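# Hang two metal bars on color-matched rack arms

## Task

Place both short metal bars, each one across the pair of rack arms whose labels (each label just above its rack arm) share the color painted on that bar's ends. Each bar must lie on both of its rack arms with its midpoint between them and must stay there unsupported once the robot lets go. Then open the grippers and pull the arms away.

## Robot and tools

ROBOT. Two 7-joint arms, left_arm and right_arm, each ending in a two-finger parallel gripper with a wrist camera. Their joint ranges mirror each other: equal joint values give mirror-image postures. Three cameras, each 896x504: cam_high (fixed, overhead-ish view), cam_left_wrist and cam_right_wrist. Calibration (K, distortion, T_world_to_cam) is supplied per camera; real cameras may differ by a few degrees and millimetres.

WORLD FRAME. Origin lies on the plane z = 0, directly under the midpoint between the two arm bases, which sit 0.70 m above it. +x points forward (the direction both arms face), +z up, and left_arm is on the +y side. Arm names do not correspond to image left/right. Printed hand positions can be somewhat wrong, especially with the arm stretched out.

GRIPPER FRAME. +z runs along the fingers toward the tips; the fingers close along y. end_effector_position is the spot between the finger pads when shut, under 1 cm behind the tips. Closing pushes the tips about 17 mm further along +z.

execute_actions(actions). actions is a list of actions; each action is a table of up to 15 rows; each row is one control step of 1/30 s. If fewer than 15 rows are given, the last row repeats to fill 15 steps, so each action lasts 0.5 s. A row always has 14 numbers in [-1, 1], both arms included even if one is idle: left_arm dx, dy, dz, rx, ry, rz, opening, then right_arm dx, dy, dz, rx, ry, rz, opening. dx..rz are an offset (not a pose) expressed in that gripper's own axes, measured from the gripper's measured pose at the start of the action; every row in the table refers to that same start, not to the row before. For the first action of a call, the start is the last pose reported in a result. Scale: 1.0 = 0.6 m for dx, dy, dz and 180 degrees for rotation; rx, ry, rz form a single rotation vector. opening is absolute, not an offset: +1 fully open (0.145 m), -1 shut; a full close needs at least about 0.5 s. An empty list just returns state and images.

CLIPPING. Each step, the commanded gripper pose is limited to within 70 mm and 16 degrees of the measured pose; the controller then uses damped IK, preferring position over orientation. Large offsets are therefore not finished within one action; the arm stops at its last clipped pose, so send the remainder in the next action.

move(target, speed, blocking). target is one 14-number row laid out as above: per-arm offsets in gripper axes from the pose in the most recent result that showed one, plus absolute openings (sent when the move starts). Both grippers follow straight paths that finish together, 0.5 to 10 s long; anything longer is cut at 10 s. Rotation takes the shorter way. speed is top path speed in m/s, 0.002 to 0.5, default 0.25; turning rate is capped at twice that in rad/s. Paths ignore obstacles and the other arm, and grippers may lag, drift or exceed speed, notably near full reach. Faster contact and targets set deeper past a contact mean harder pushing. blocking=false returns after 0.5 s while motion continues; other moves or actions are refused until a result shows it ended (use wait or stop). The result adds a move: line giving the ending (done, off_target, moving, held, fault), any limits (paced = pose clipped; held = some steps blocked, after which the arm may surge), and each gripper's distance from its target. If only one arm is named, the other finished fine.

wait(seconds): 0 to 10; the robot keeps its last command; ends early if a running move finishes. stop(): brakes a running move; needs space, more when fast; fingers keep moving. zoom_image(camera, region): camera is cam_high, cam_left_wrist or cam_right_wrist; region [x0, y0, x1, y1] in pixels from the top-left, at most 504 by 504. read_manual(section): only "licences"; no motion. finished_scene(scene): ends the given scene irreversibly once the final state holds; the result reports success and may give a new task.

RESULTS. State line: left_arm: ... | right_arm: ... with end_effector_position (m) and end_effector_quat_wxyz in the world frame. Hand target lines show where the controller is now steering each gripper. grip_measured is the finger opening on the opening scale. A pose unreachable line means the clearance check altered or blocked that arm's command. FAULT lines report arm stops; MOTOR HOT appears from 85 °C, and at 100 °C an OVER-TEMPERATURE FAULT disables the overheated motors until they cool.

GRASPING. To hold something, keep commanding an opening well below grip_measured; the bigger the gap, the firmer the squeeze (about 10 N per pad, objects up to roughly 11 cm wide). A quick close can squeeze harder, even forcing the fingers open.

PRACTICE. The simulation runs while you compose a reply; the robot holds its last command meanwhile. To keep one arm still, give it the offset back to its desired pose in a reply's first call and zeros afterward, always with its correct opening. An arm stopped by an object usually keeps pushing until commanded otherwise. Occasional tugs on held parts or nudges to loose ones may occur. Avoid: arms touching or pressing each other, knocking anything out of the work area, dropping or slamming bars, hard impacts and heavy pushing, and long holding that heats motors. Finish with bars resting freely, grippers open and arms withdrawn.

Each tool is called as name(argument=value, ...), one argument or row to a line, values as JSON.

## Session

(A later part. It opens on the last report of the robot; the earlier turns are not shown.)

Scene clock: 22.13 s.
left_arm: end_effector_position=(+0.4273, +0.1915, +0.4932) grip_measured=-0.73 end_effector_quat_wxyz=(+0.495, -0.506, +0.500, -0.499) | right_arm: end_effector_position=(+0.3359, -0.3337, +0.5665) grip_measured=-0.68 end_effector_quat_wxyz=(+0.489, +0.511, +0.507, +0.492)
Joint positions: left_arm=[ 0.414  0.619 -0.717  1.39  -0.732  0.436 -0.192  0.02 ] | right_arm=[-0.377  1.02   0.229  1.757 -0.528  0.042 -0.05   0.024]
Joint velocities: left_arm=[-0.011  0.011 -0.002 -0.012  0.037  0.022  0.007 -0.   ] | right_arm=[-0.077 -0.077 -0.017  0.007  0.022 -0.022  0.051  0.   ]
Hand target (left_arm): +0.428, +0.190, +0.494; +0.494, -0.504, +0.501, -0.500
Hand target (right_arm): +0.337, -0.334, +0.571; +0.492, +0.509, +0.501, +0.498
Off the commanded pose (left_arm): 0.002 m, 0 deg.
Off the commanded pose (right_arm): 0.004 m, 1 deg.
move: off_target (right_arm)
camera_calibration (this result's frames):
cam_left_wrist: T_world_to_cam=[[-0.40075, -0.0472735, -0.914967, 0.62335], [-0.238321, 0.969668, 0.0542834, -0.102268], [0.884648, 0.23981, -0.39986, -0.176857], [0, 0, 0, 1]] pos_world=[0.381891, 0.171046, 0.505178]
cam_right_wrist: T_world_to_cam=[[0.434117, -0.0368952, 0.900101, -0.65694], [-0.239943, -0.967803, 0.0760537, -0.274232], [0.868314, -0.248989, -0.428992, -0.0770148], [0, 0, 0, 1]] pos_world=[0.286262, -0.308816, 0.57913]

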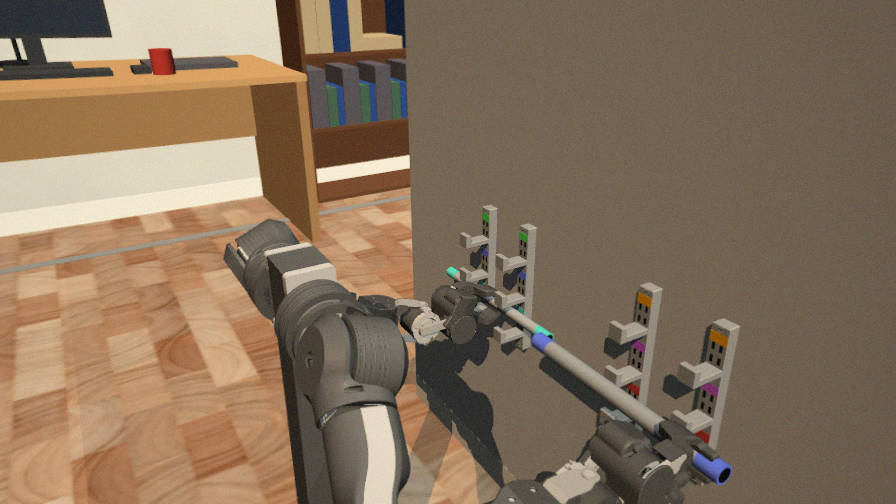

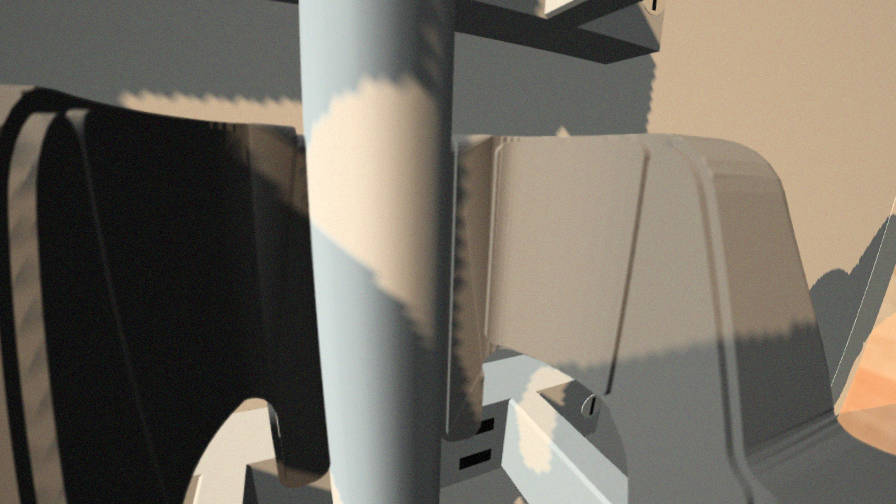

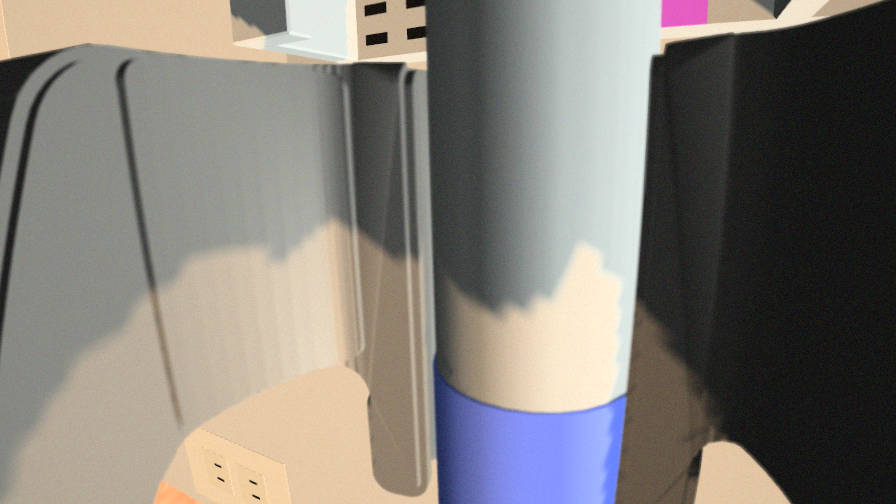

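move(
  target=[0,0.056,0.004,0,0,0,-1,0,0.012,0,-0.012,0,0,-1],
  speed=0.025,
)

execute_actions(
  actions=[
    [[0,0,0,0,0,0,-0.7,0,0.006,0,0,0,0,-1]],
    [[0,0,0,0,0,0,-0.55,0,0.004,0,0,0,0,-1]],
    [[0,0.008,0,0,0,0,-0.35,0,0.004,0,0,0,0,-1]],
  ],
)

zoom_image(
  camera="cam_high",
  region=[400,200,620,370],
)

Scene clock: 24.27 s.
left_arm: end_effector_position=(+0.4302, +0.1924, +0.4633) grip_measured=-0.73 end_effector_quat_wxyz=(+0.501, -0.503, +0.497, -0.499) | right_arm: end_effector_position=(+0.3353, -0.3334, +0.5676) grip_measured=-0.68 end_effector_quat_wxyz=(+0.495, +0.506, +0.504, +0.495)
Joint positions: left_arm=[ 0.404  0.538 -0.717  1.221 -0.758  0.368 -0.309  0.02 ] | right_arm=[-0.367  0.988  0.241  1.757 -0.562  0.028 -0.044  0.024]
Joint velocities: left_arm=[-0.077 -0.077  0.007 -0.012  0.022 -0.022 -0.022 -0.   ] | right_arm=[ 0.055 -0.121  0.007  0.002 -0.022 -0.051  0.007  0.   ]
Hand target (left_arm): +0.430, +0.191, +0.460; +0.495, -0.506, +0.499, -0.500
Hand target (right_arm): +0.336, -0.334, +0.574; +0.499, +0.502, +0.498, +0.502
Off the commanded pose (left_arm): 0.004 m, 1 deg.
Off the commanded pose (right_arm): 0.006 m, 1 deg.
move: off_target (left_arm, right_arm)
camera_calibration (this result's frames):
cam_left_wrist: T_world_to_cam=[[-0.389861, -0.0428009, -0.919878, 0.593884], [-0.244573, 0.967857, 0.0586211, -0.099807], [0.887802, 0.247831, -0.387798, -0.200119], [0, 0, 0, 1]] pos_world=[0.384789, 0.171614, 0.474546]
cam_right_wrist: T_world_to_cam=[[0.420234, -0.0320913, 0.906848, -0.655178], [-0.241789, -0.967204, 0.0778179, -0.274374], [0.874609, -0.251967, -0.414211, -0.0874834], [0, 0, 0, 1]] pos_world=[0.285501, -0.308444, 0.579261]

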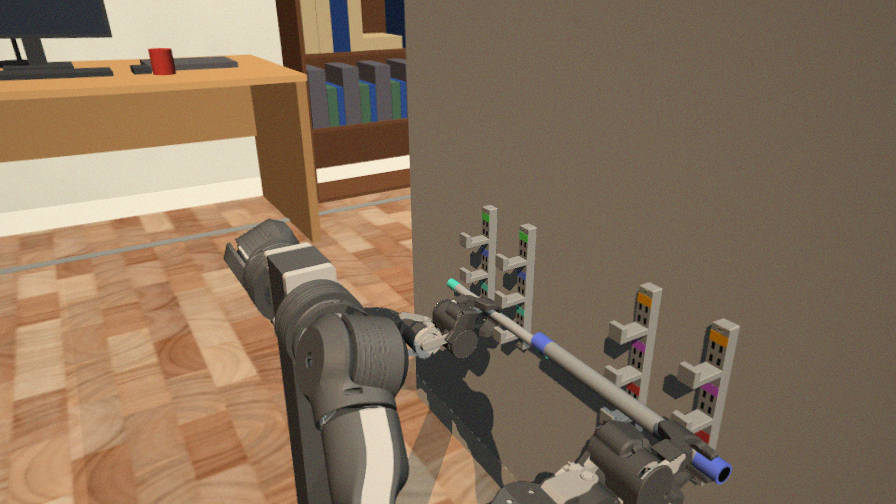

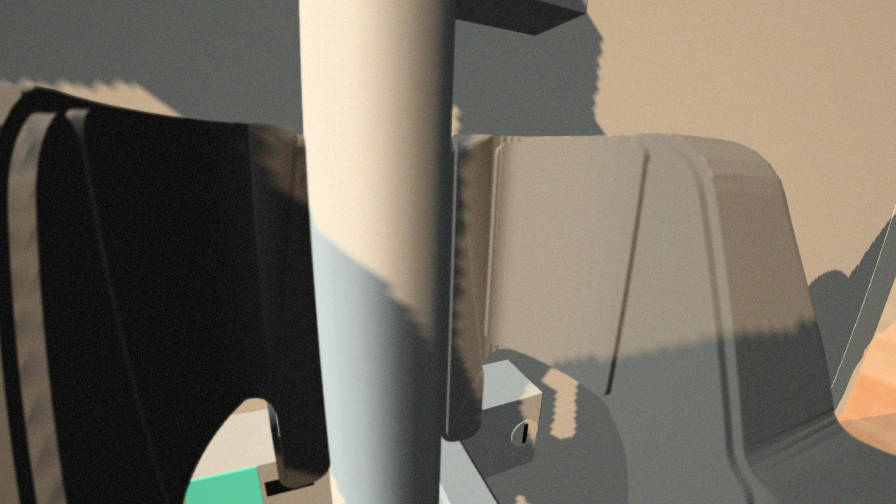

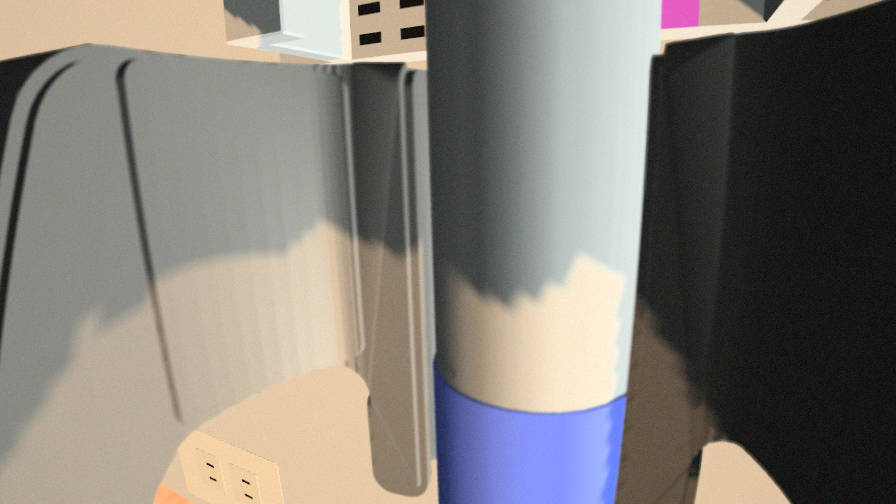

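Scene clock: 25.77 s.
left_arm: end_effector_position=(+0.4301, +0.1931, +0.4575) grip_measured=-0.35 end_effector_quat_wxyz=(+0.500, -0.505, +0.498, -0.497) | right_arm: end_effector_position=(+0.3336, -0.3338, +0.5589) grip_measured=-0.68 end_effector_quat_wxyz=(+0.485, +0.516, +0.522, +0.475)
Joint positions: left_arm=[ 0.403  0.527 -0.717  1.196 -0.759  0.361 -0.32   0.049] | right_arm=[-0.378  0.988  0.251  1.763 -0.579  0.03   0.014  0.024]
Joint velocities: left_arm=[-0.011 -0.033 -0.002 -0.022 -0.066 -0.022  0.022 -0.   ] | right_arm=[ 0.033  0.055  0.007 -0.012 -0.037 -0.007 -0.037 -0.   ]
Hand target (left_arm): +0.430, +0.192, +0.459; +0.501, -0.503, +0.497, -0.499
Hand target (right_arm): +0.334, -0.334, +0.565; +0.488, +0.513, +0.516, +0.482
Off the commanded pose (left_arm): 0.001 m, 0 deg.
Off the commanded pose (right_arm): 0.006 m, 1 deg.
camera_calibration (this result's frames):
cam_left_wrist: T_world_to_cam=[[-0.395554, -0.0441765, -0.91738, 0.590094], [-0.247564, 0.967001, 0.060178, -0.0993967], [0.884449, 0.250914, -0.393437, -0.199042], [0, 0, 0, 1]] pos_world=[0.384849, 0.172127, 0.469011]
cam_right_wrist: T_world_to_cam=[[0.470971, -0.0168969, 0.881987, -0.644607], [-0.237752, -0.965251, 0.108465, -0.292288], [0.849506, -0.260778, -0.458623, -0.0594101], [0, 0, 0, 1]] pos_world=[0.284568, -0.308516, 0.572991]

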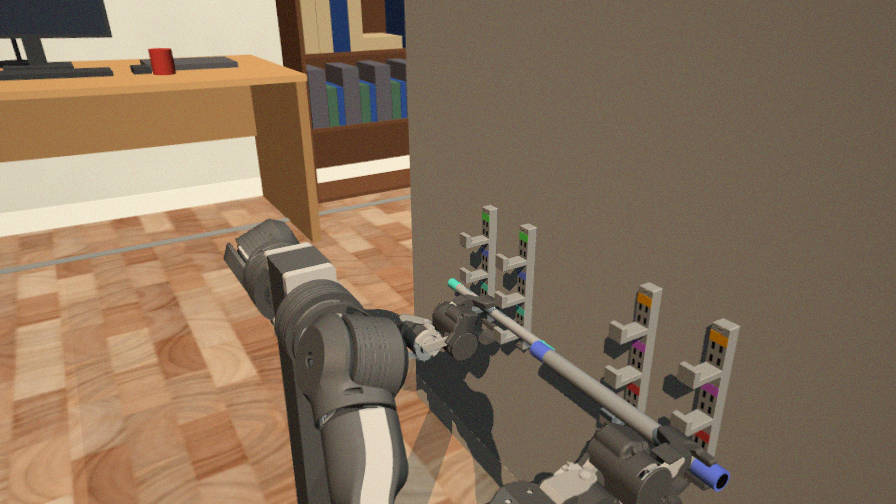

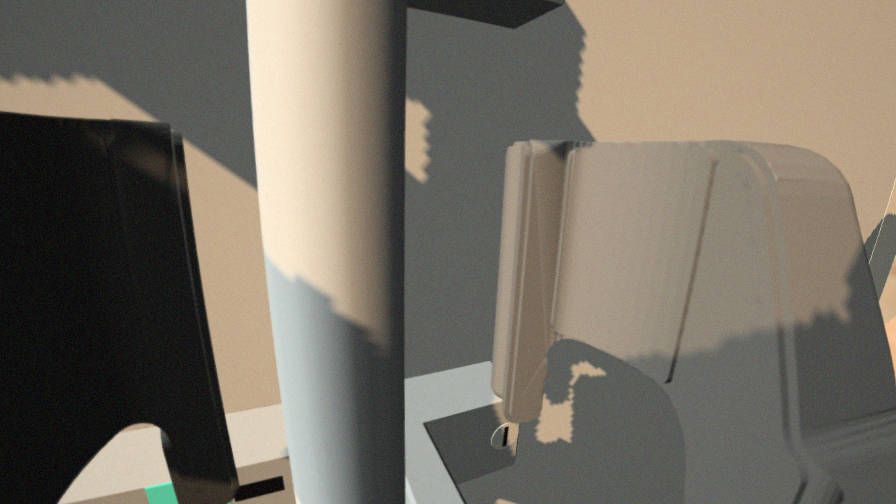

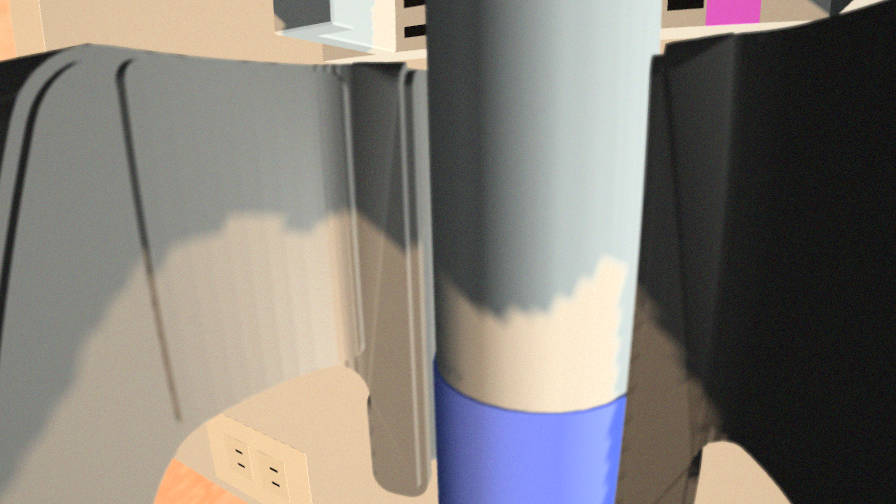

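Region (400, 200, 620, 370) of cam_high's 896x504 image, scaled by 2.291, with more detail than that image has; it fills the top 389 rows of this view, and the rest is white.

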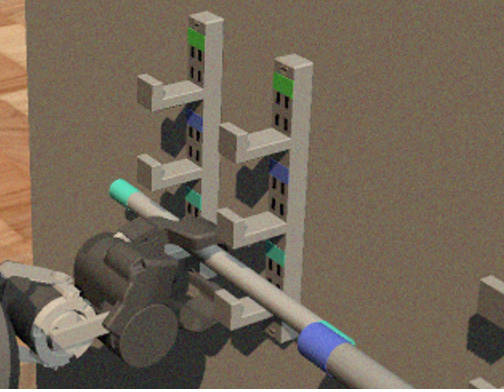

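move(
  target=[0,0,-0.25,0,0,0,-0.3,0,0.015,0,-0.025,0,0,-1],
  speed=0.1,
)

move(
  target=[0.17,-0.105,-0.02,0,0,0,-0.3,0.42,-0.075,0.01,0,0,0,-1],
  speed=0.08,
)

Scene clock: 31.80 s.
left_arm: end_effector_position=(+0.2788, +0.1901, +0.4536) grip_measured=-0.30 end_effector_quat_wxyz=(+0.494, -0.511, +0.500, -0.495) | right_arm: end_effector_position=(+0.3334, -0.3327, +0.5626) grip_measured=-0.68 end_effector_quat_wxyz=(+0.501, +0.500, +0.510, +0.489)
Joint positions: left_arm=[-0.267  0.765 -0.584  1.811 -0.787  0.587 -0.497  0.053] | right_arm=[-0.337  0.89   0.279  1.752 -0.673 -0.029  0.013  0.024]
Joint velocities: left_arm=[-0.011 -0.011  0.007  0.002 -0.066 -0.022  0.007 -0.   ] | right_arm=[ 0.077 -0.033  0.012 -0.007 -0.022 -0.051  0.066  0.   ]
Hand target (left_arm): +0.279, +0.190, +0.456; +0.498, -0.509, +0.497, -0.497
Hand target (right_arm): +0.334, -0.334, +0.568; +0.505, +0.496, +0.503, +0.495
Off the commanded pose (left_arm): 0.005 m, 1 deg.
Off the commanded pose (right_arm): 0.005 m, 1 deg.
move: off_target (left_arm, right_arm)
camera_calibration (this result's frames):
cam_left_wrist: T_world_to_cam=[[-0.409622, -0.0513538, -0.910809, 0.528906], [-0.246399, 0.967534, 0.0562619, -0.132358], [0.878349, 0.247468, -0.408977, -0.0566041], [0, 0, 0, 1]] pos_world=[0.233757, 0.16923, 0.466029]
cam_right_wrist: T_world_to_cam=[[0.419233, -0.010171, 0.907822, -0.642791], [-0.240919, -0.965334, 0.100441, -0.286149], [0.87533, -0.26082, -0.40715, -0.0948489], [0, 0, 0, 1]] pos_world=[0.283564, -0.307505, 0.573663]

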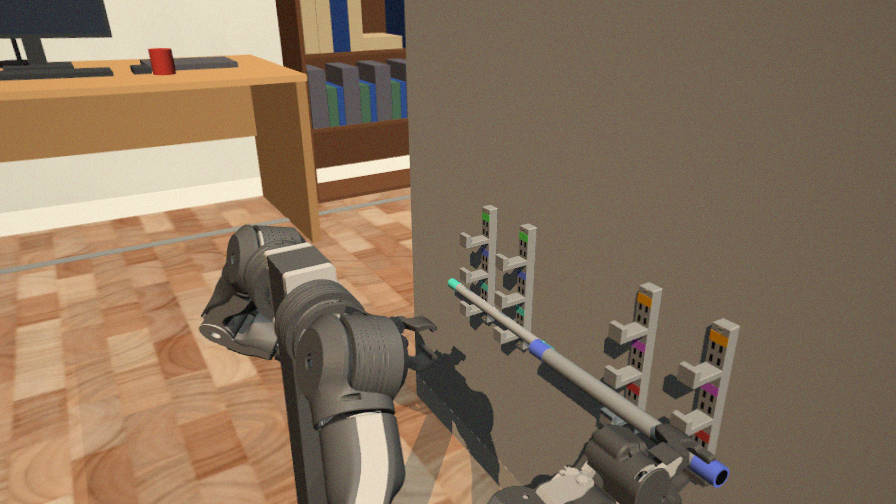

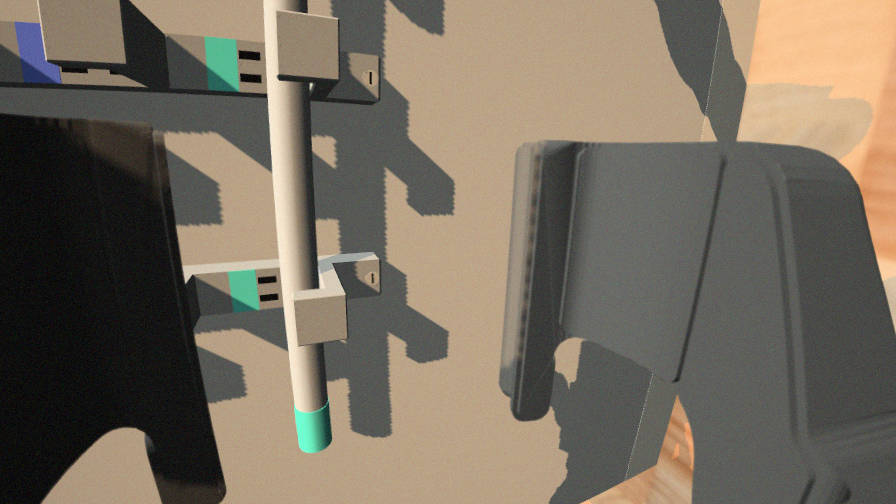

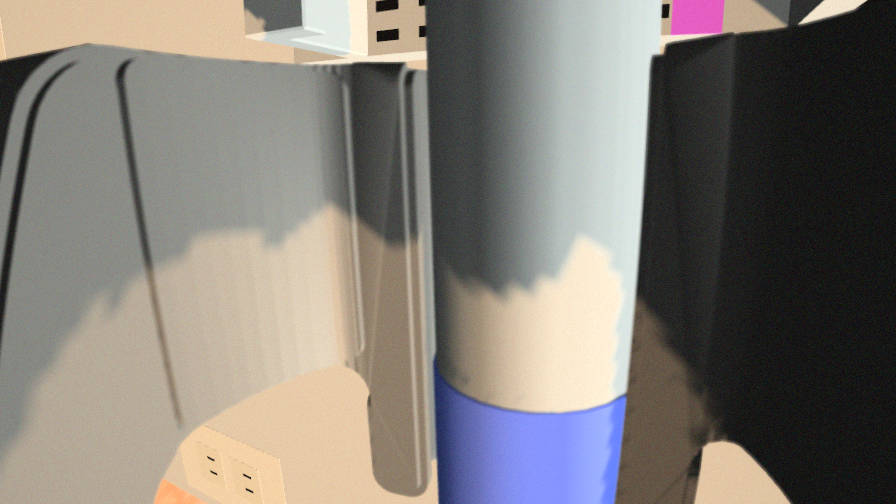

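Scene clock: 35.23 s.
left_arm: end_effector_position=(+0.2691, +0.0880, +0.5182) grip_measured=-0.30 end_effector_quat_wxyz=(+0.495, -0.509, +0.499, -0.497) | right_arm: end_effector_position=(+0.3357, -0.0862, +0.5057) grip_measured=-0.68 end_effector_quat_wxyz=(+0.496, +0.507, +0.512, +0.484)
Joint positions: left_arm=[-0.23   0.391 -0.694  2.098 -1.511  0.788  0.141  0.053] | right_arm=[-0.06   0.166 -0.491  1.846 -1.553  0.519  0.212  0.024]
Joint velocities: left_arm=[-0.121 -0.011  0.002  0.002 -0.051 -0.007  0.051  0.   ] | right_arm=[ 0.011 -0.033  0.002  0.002 -0.022  0.037 -0.037 -0.   ]
Hand target (left_arm): +0.269, +0.088, +0.519; +0.493, -0.509, +0.500, -0.497
Hand target (right_arm): +0.337, -0.087, +0.509; +0.500, +0.506, +0.506, +0.487
Off the commanded pose (left_arm): 0.001 m, 0 deg.
Off the commanded pose (right_arm): 0.008 m, 1 deg.
move: off_target (right_arm)
camera_calibration (this result's frames):
cam_left_wrist: T_world_to_cam=[[-0.404502, -0.0503809, -0.913148, 0.578211], [-0.242812, 0.968562, 0.0541214, -0.0395779], [0.881715, 0.243616, -0.404018, 0.0004516], [0, 0, 0, 1]] pos_world=[0.223879, 0.0673544, 0.530317]
cam_right_wrist: T_world_to_cam=[[0.436313, -0.0186855, 0.899601, -0.591887], [-0.245042, -0.964464, 0.0988146, -0.0396253], [0.865786, -0.263554, -0.425387, -0.0435805], [0, 0, 0, 1]] pos_world=[0.28627, -0.0607627, 0.517839]

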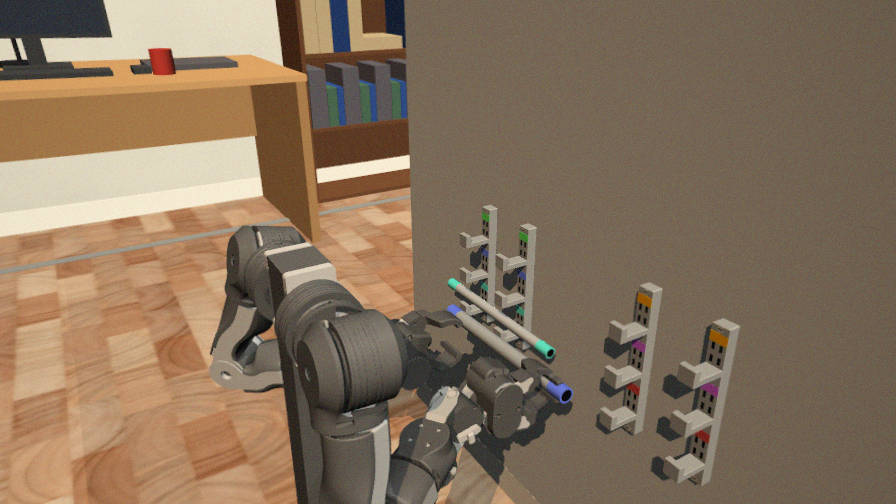

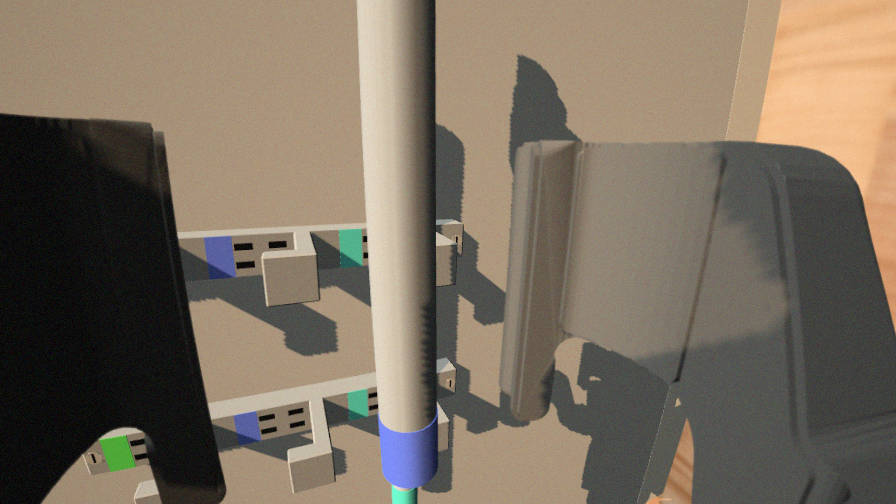

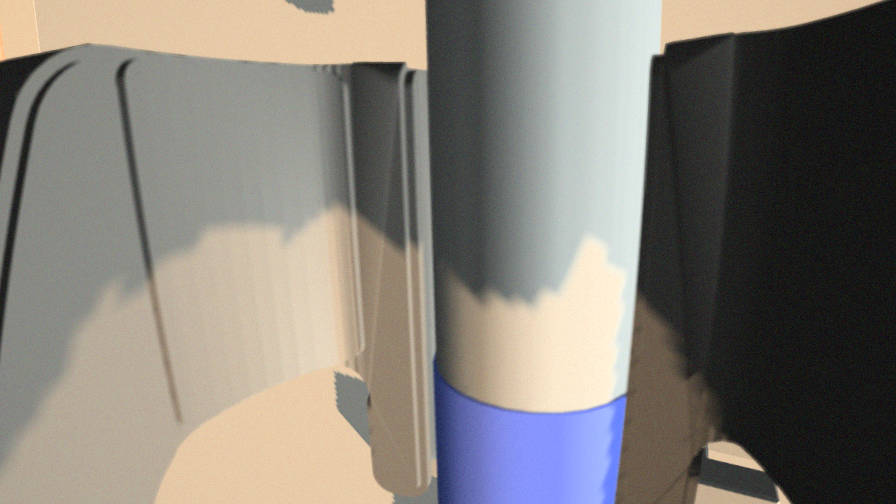

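move(
  target=[0.038,0.015,0.115,0,0,0,-0.3,0,0.008,0,-0.008,0,0,-1],
  speed=0.04,
)

Scene clock: 38.23 s.
left_arm: end_effector_position=(+0.3382, +0.0673, +0.5092) grip_measured=-0.30 end_effector_quat_wxyz=(+0.497, -0.509, +0.498, -0.496) | right_arm: end_effector_position=(+0.3355, -0.0872, +0.5063) grip_measured=-0.68 end_effector_quat_wxyz=(+0.499, +0.507, +0.510, +0.484)
Joint positions: left_arm=[ 0.069  0.243 -0.694  1.801 -1.437  0.733  0.173  0.053] | right_arm=[-0.062  0.166 -0.49   1.845 -1.556  0.523  0.206  0.024]
Joint velocities: left_arm=[ 0.033 -0.011 -0.002 -0.002 -0.125  0.007  0.051  0.   ] | right_arm=[-0.011 -0.033  0.012 -0.027  0.037 -0.037 -0.081  0.   ]
Hand target (left_arm): +0.338, +0.066, +0.509; +0.496, -0.507, +0.500, -0.497
Hand target (right_arm): +0.336, -0.086, +0.510; +0.502, +0.501, +0.506, +0.491
Off the commanded pose (left_arm): 0.002 m, 0 deg.
Off the commanded pose (right_arm): 0.004 m, 1 deg.
move: off_target (right_arm)
camera_calibration (this result's frames):
cam_left_wrist: T_world_to_cam=[[-0.402991, -0.0504537, -0.913812, 0.596775], [-0.24755, 0.967269, 0.0557644, -0.00136105], [0.881089, 0.248687, -0.40229, -0.0600698], [0, 0, 0, 1]] pos_world=[0.293085, 0.0463645, 0.52125]
cam_right_wrist: T_world_to_cam=[[0.430733, -0.0186316, 0.902287, -0.591848], [-0.250606, -0.962936, 0.09975, -0.0392347], [0.866987, -0.269084, -0.419437, -0.0473107], [0, 0, 0, 1]] pos_world=[0.286113, -0.0615382, 0.518087]

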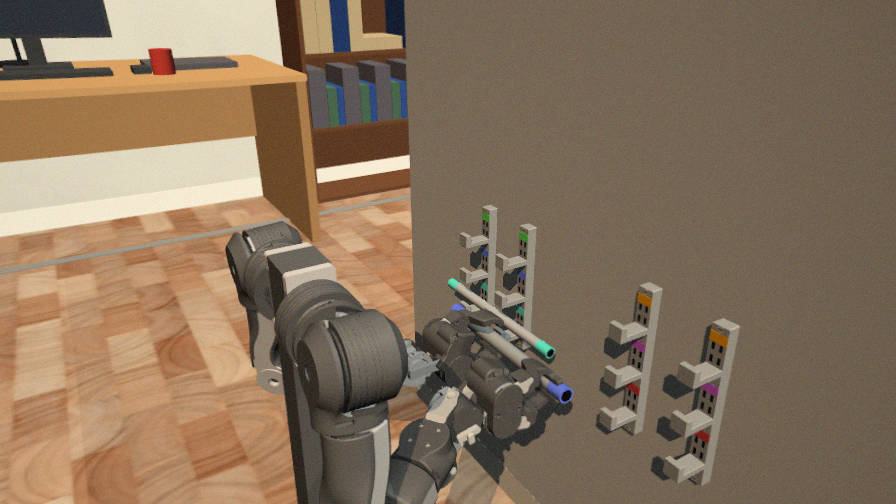

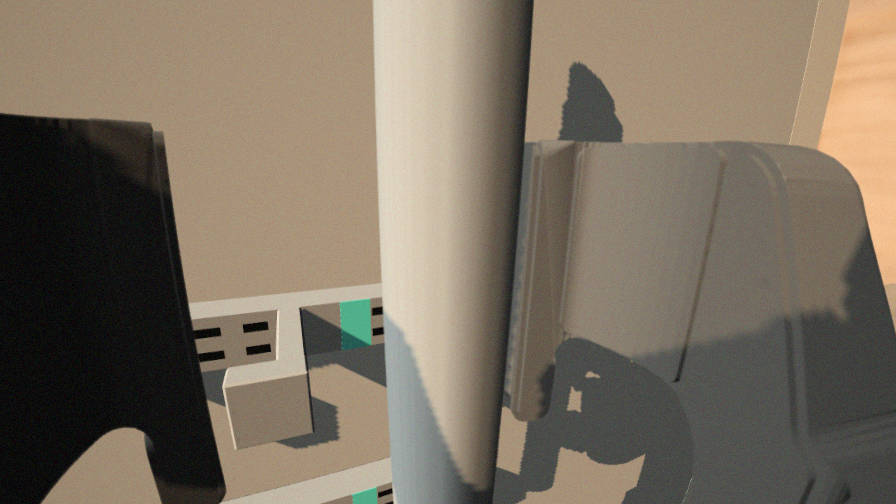

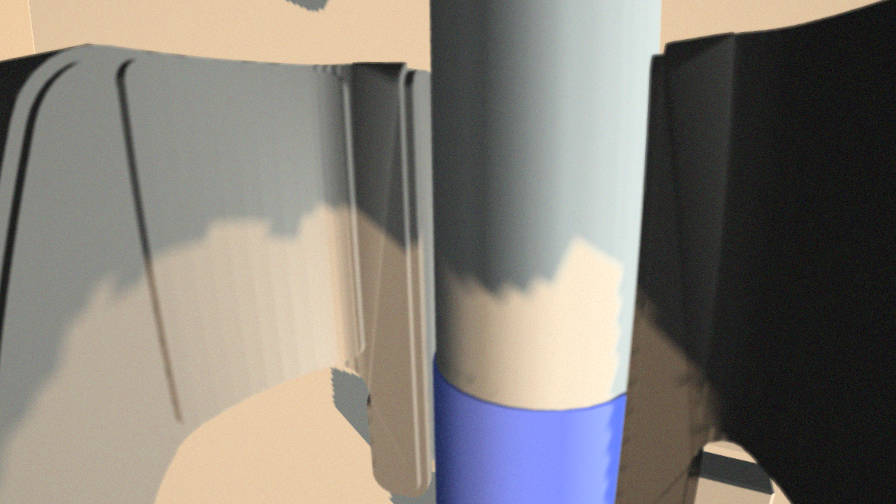

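move(
  target=[0.008,0.018,0.002,0,0,0,-0.3,0,0.006,0,-0.008,0,0,-1],
  speed=0.03,
)

execute_actions(
  actions=[
    [[0,0,0,0,0,0,-0.45,0,0.006,0,0,0,0,-1]],
    [[0,0,0,0,0,0,-0.6,0,0.005,0,0,0,0,-1]],
  ],
)

Scene clock: 39.53 s.
left_arm: end_effector_position=(+0.3399, +0.0639, +0.4995) grip_measured=-0.30 end_effector_quat_wxyz=(+0.498, -0.511, +0.497, -0.495) | right_arm: end_effector_position=(+0.3354, -0.0873, +0.5067) grip_measured=-0.68 end_effector_quat_wxyz=(+0.501, +0.505, +0.508, +0.485)
Joint positions: left_arm=[ 0.065  0.216 -0.694  1.746 -1.425  0.729  0.12   0.053] | right_arm=[-0.063  0.166 -0.49   1.843 -1.556  0.523  0.195  0.024]
Joint velocities: left_arm=[-0.011 -0.055  0.007 -0.012  0.022 -0.051 -0.022 -0.   ] | right_arm=[-0.033 -0.055  0.007  0.012 -0.007 -0.037  0.007  0.   ]
Hand target (left_arm): +0.339, +0.063, +0.499; +0.497, -0.509, +0.498, -0.496
Hand target (right_arm): +0.336, -0.087, +0.510; +0.506, +0.500, +0.504, +0.490
Off the commanded pose (left_arm): 0.002 m, 0 deg.
Off the commanded pose (right_arm): 0.003 m, 1 deg.
move: done
camera_calibration (this result's frames):
cam_left_wrist: T_world_to_cam=[[-0.40272, -0.0528976, -0.913793, 0.588467], [-0.253007, 0.965866, 0.0555912, 0.00493513], [0.879661, 0.253584, -0.402357, -0.0644203], [0, 0, 0, 1]] pos_world=[0.294904, 0.0426978, 0.511543]
cam_right_wrist: T_world_to_cam=[[0.424604, -0.0175563, 0.905209, -0.591435], [-0.251349, -0.962797, 0.0992262, -0.0388187], [0.86979, -0.269655, -0.41322, -0.0511648], [0, 0, 0, 1]] pos_world=[0.285871, -0.0615547, 0.518082]

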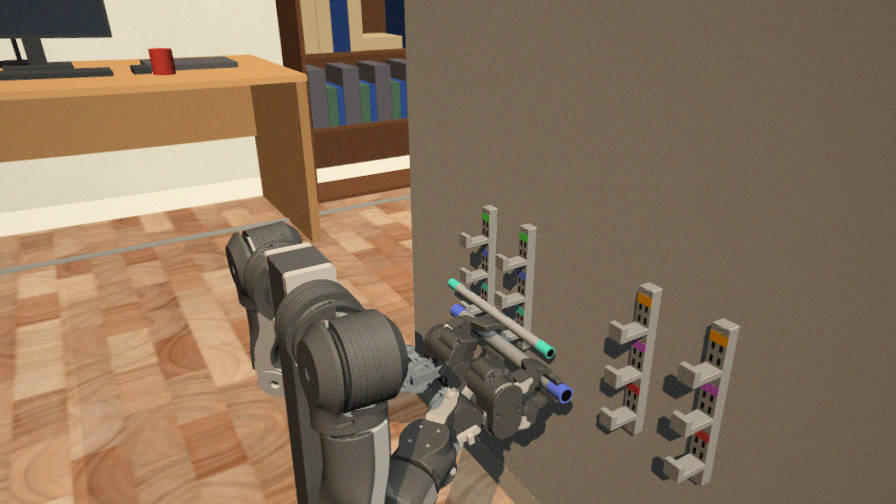

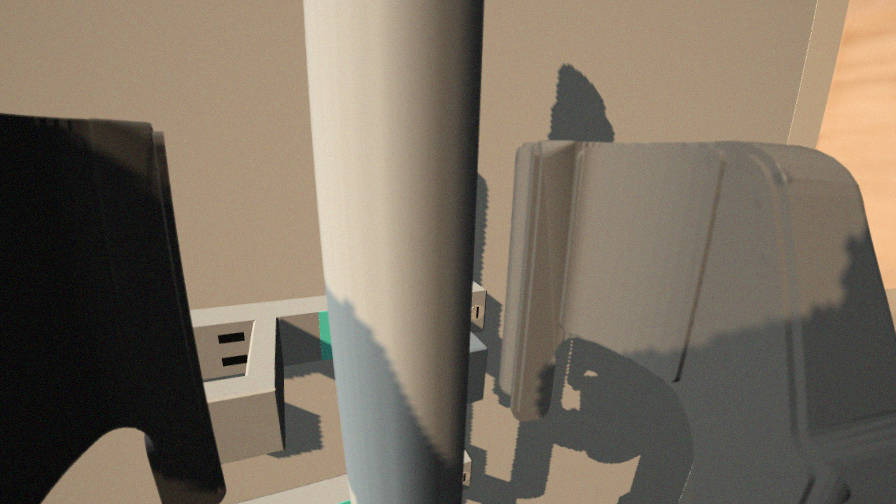

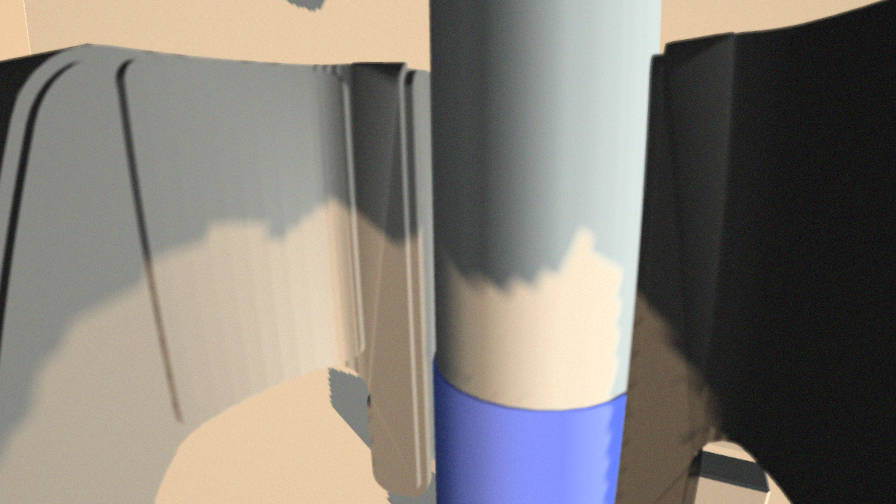

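Scene clock: 40.53 s.
left_arm: end_effector_position=(+0.3398, +0.0638, +0.4975) grip_measured=-0.60 end_effector_quat_wxyz=(+0.494, -0.514, +0.498, -0.493) | right_arm: end_effector_position=(+0.3350, -0.0875, +0.5065) grip_measured=-0.68 end_effector_quat_wxyz=(+0.497, +0.508, +0.514, +0.480)
Joint positions: left_arm=[ 0.065  0.216 -0.694  1.746 -1.418  0.729  0.125  0.03 ] | right_arm=[-0.058  0.177 -0.497  1.857 -1.558  0.529  0.232  0.024]
Joint velocities: left_arm=[-0.055 -0.055  0.002 -0.007  0.022  0.066 -0.037 -0.   ] | right_arm=[-0.033 -0.099  0.012 -0.022 -0.007 -0.007 -0.022  0.   ]
Hand target (left_arm): +0.340, +0.064, +0.499; +0.498, -0.511, +0.497, -0.495
Hand target (right_arm): +0.335, -0.087, +0.507; +0.497, +0.508, +0.514, +0.480
Off the commanded pose (left_arm): 0.002 m, 1 deg.
Off the commanded pose (right_arm): 0.001 m, 0 deg.
joint sent to its limit (right arm) — the command would take joint 5 (forearm roll) past its lower limit, so that joint was sent only as far as its limit.
camera_calibration (this result's frames):
cam_left_wrist: T_world_to_cam=[[-0.412659, -0.057242, -0.909085, 0.587869], [-0.251862, 0.966284, 0.0534836, 0.00573568], [0.875373, 0.251035, -0.413163, -0.0580612], [0, 0, 0, 1]] pos_world=[0.294859, 0.0426838, 0.510127]
cam_right_wrist: T_world_to_cam=[[0.442098, -0.013028, 0.896872, -0.592355], [-0.247557, -0.96283, 0.108043, -0.0448665], [0.862128, -0.269793, -0.42889, -0.0405158], [0, 0, 0, 1]] pos_world=[0.285702, -0.0618469, 0.518738]

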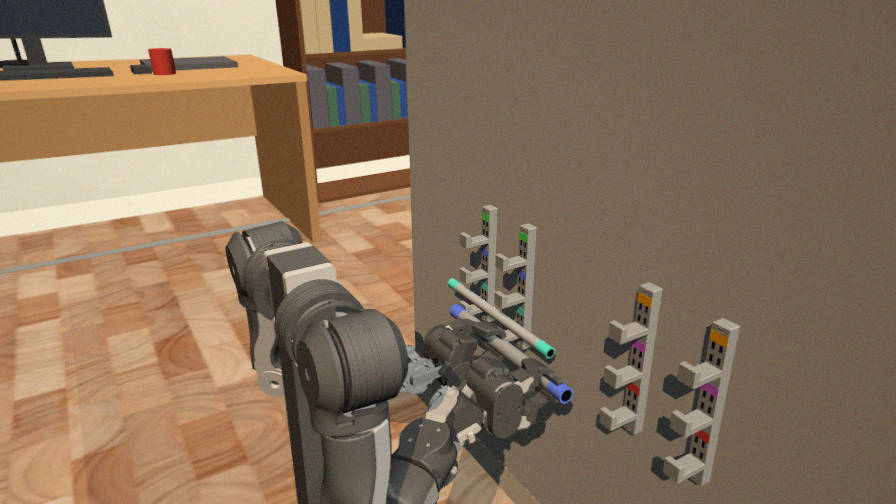

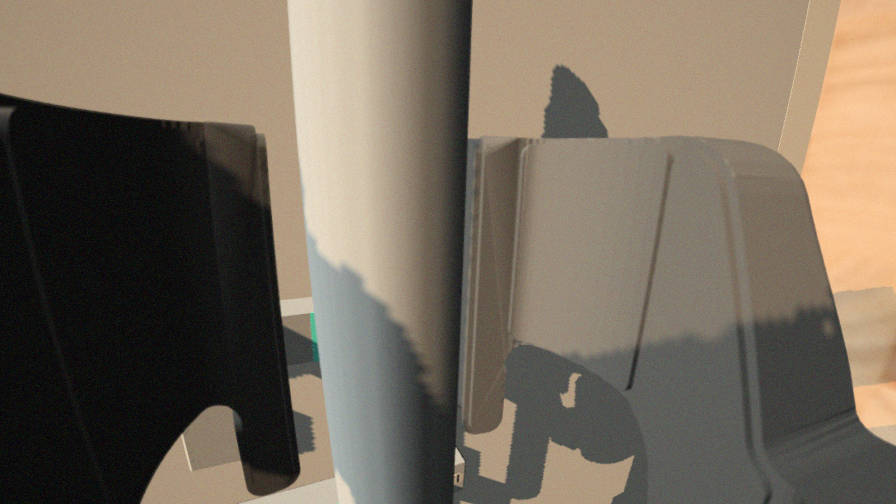

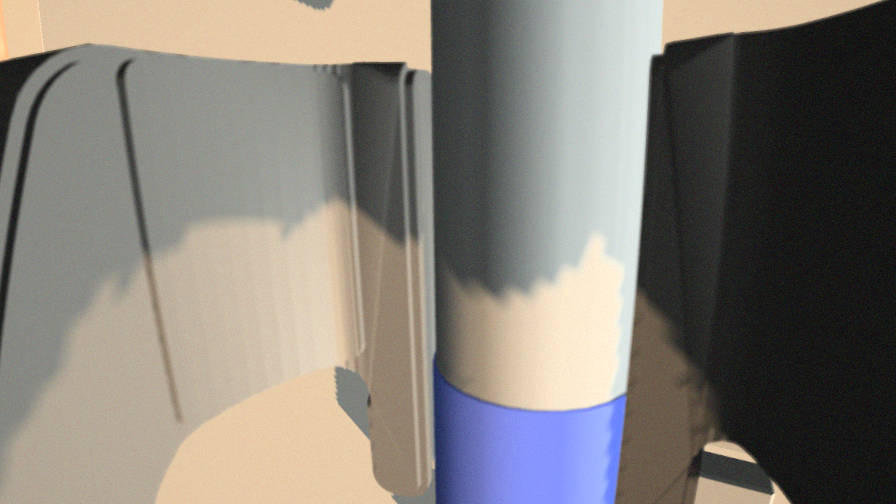

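execute_actions(
  actions=[
    [[0,0.003,0,0,0,0,-0.75,0,0,0,0,0,0,-1]],
    [[0,0,0,0,0,0,-1,0,0,0,0,0,0,-1]],
    [[0,0,0,0,0,0,-1,0,0,0,0,0,0,-0.62]],
    [[0,0,0,0,0,0,-1,0,0,0,0,0,0,-0.35]],
  ],
)

Scene clock: 42.97 s.
left_arm: end_effector_position=(+0.3393, +0.0635, +0.4912) grip_measured=-0.67 end_effector_quat_wxyz=(-0.480, +0.527, -0.501, +0.490) | right_arm: end_effector_position=(+0.3347, -0.0876, +0.5045) grip_measured=-0.35 end_effector_quat_wxyz=(+0.493, +0.512, +0.515, +0.479)
Joint positions: left_arm=[ 0.063  0.215 -0.694  1.742 -1.388  0.731  0.132  0.025] | right_arm=[-0.059  0.177 -0.497  1.856 -1.549  0.531  0.236  0.049]
Joint velocities: left_arm=[-0.121  0.055  0.022 -0.002 -0.022  0.007  0.007 -0.   ] | right_arm=[-0.011 -0.011 -0.012 -0.012 -0.022 -0.051 -0.051  0.   ]
Hand target (left_arm): +0.339, +0.064, +0.492; -0.483, +0.524, -0.500, +0.491
Hand target (right_arm): +0.335, -0.088, +0.505; +0.493, +0.512, +0.515, +0.479
Off the commanded pose (left_arm): 0.001 m, 0 deg.
Off the commanded pose (right_arm): 0.000 m, 0 deg.
camera_calibration (this result's frames):
cam_left_wrist: T_world_to_cam=[[-0.441057, -0.0760602, -0.89425, 0.585503], [-0.250019, 0.967371, 0.0410336, 0.0116523], [0.861951, 0.241678, -0.445682, -0.0390875], [0, 0, 0, 1]] pos_world=[0.294845, 0.0427079, 0.505687]
cam_right_wrist: T_world_to_cam=[[0.451045, -0.0204052, 0.892268, -0.59179], [-0.24705, -0.963529, 0.10285, -0.0424283], [0.857627, -0.266825, -0.439636, -0.033954], [0, 0, 0, 1]] pos_world=[0.285562, -0.0620163, 0.517472]

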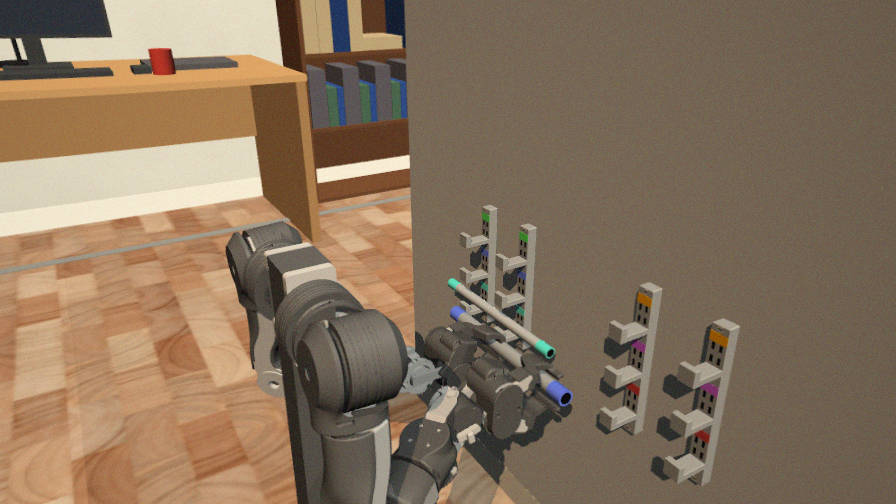

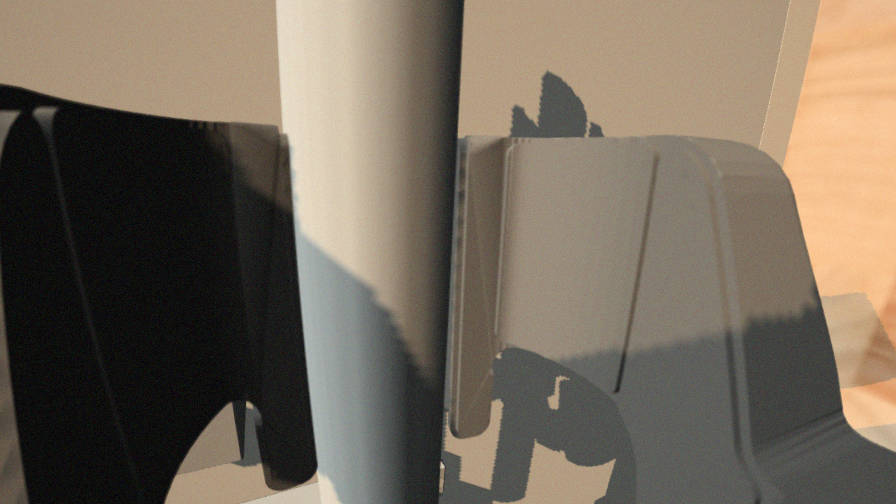

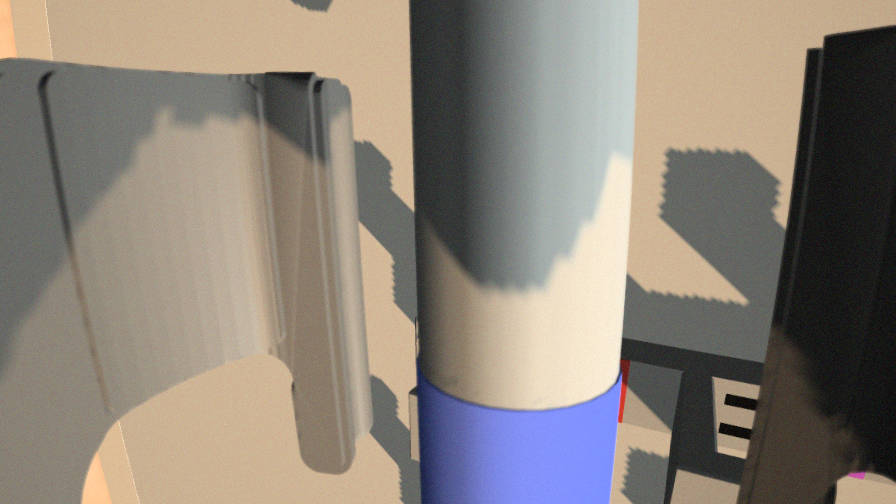

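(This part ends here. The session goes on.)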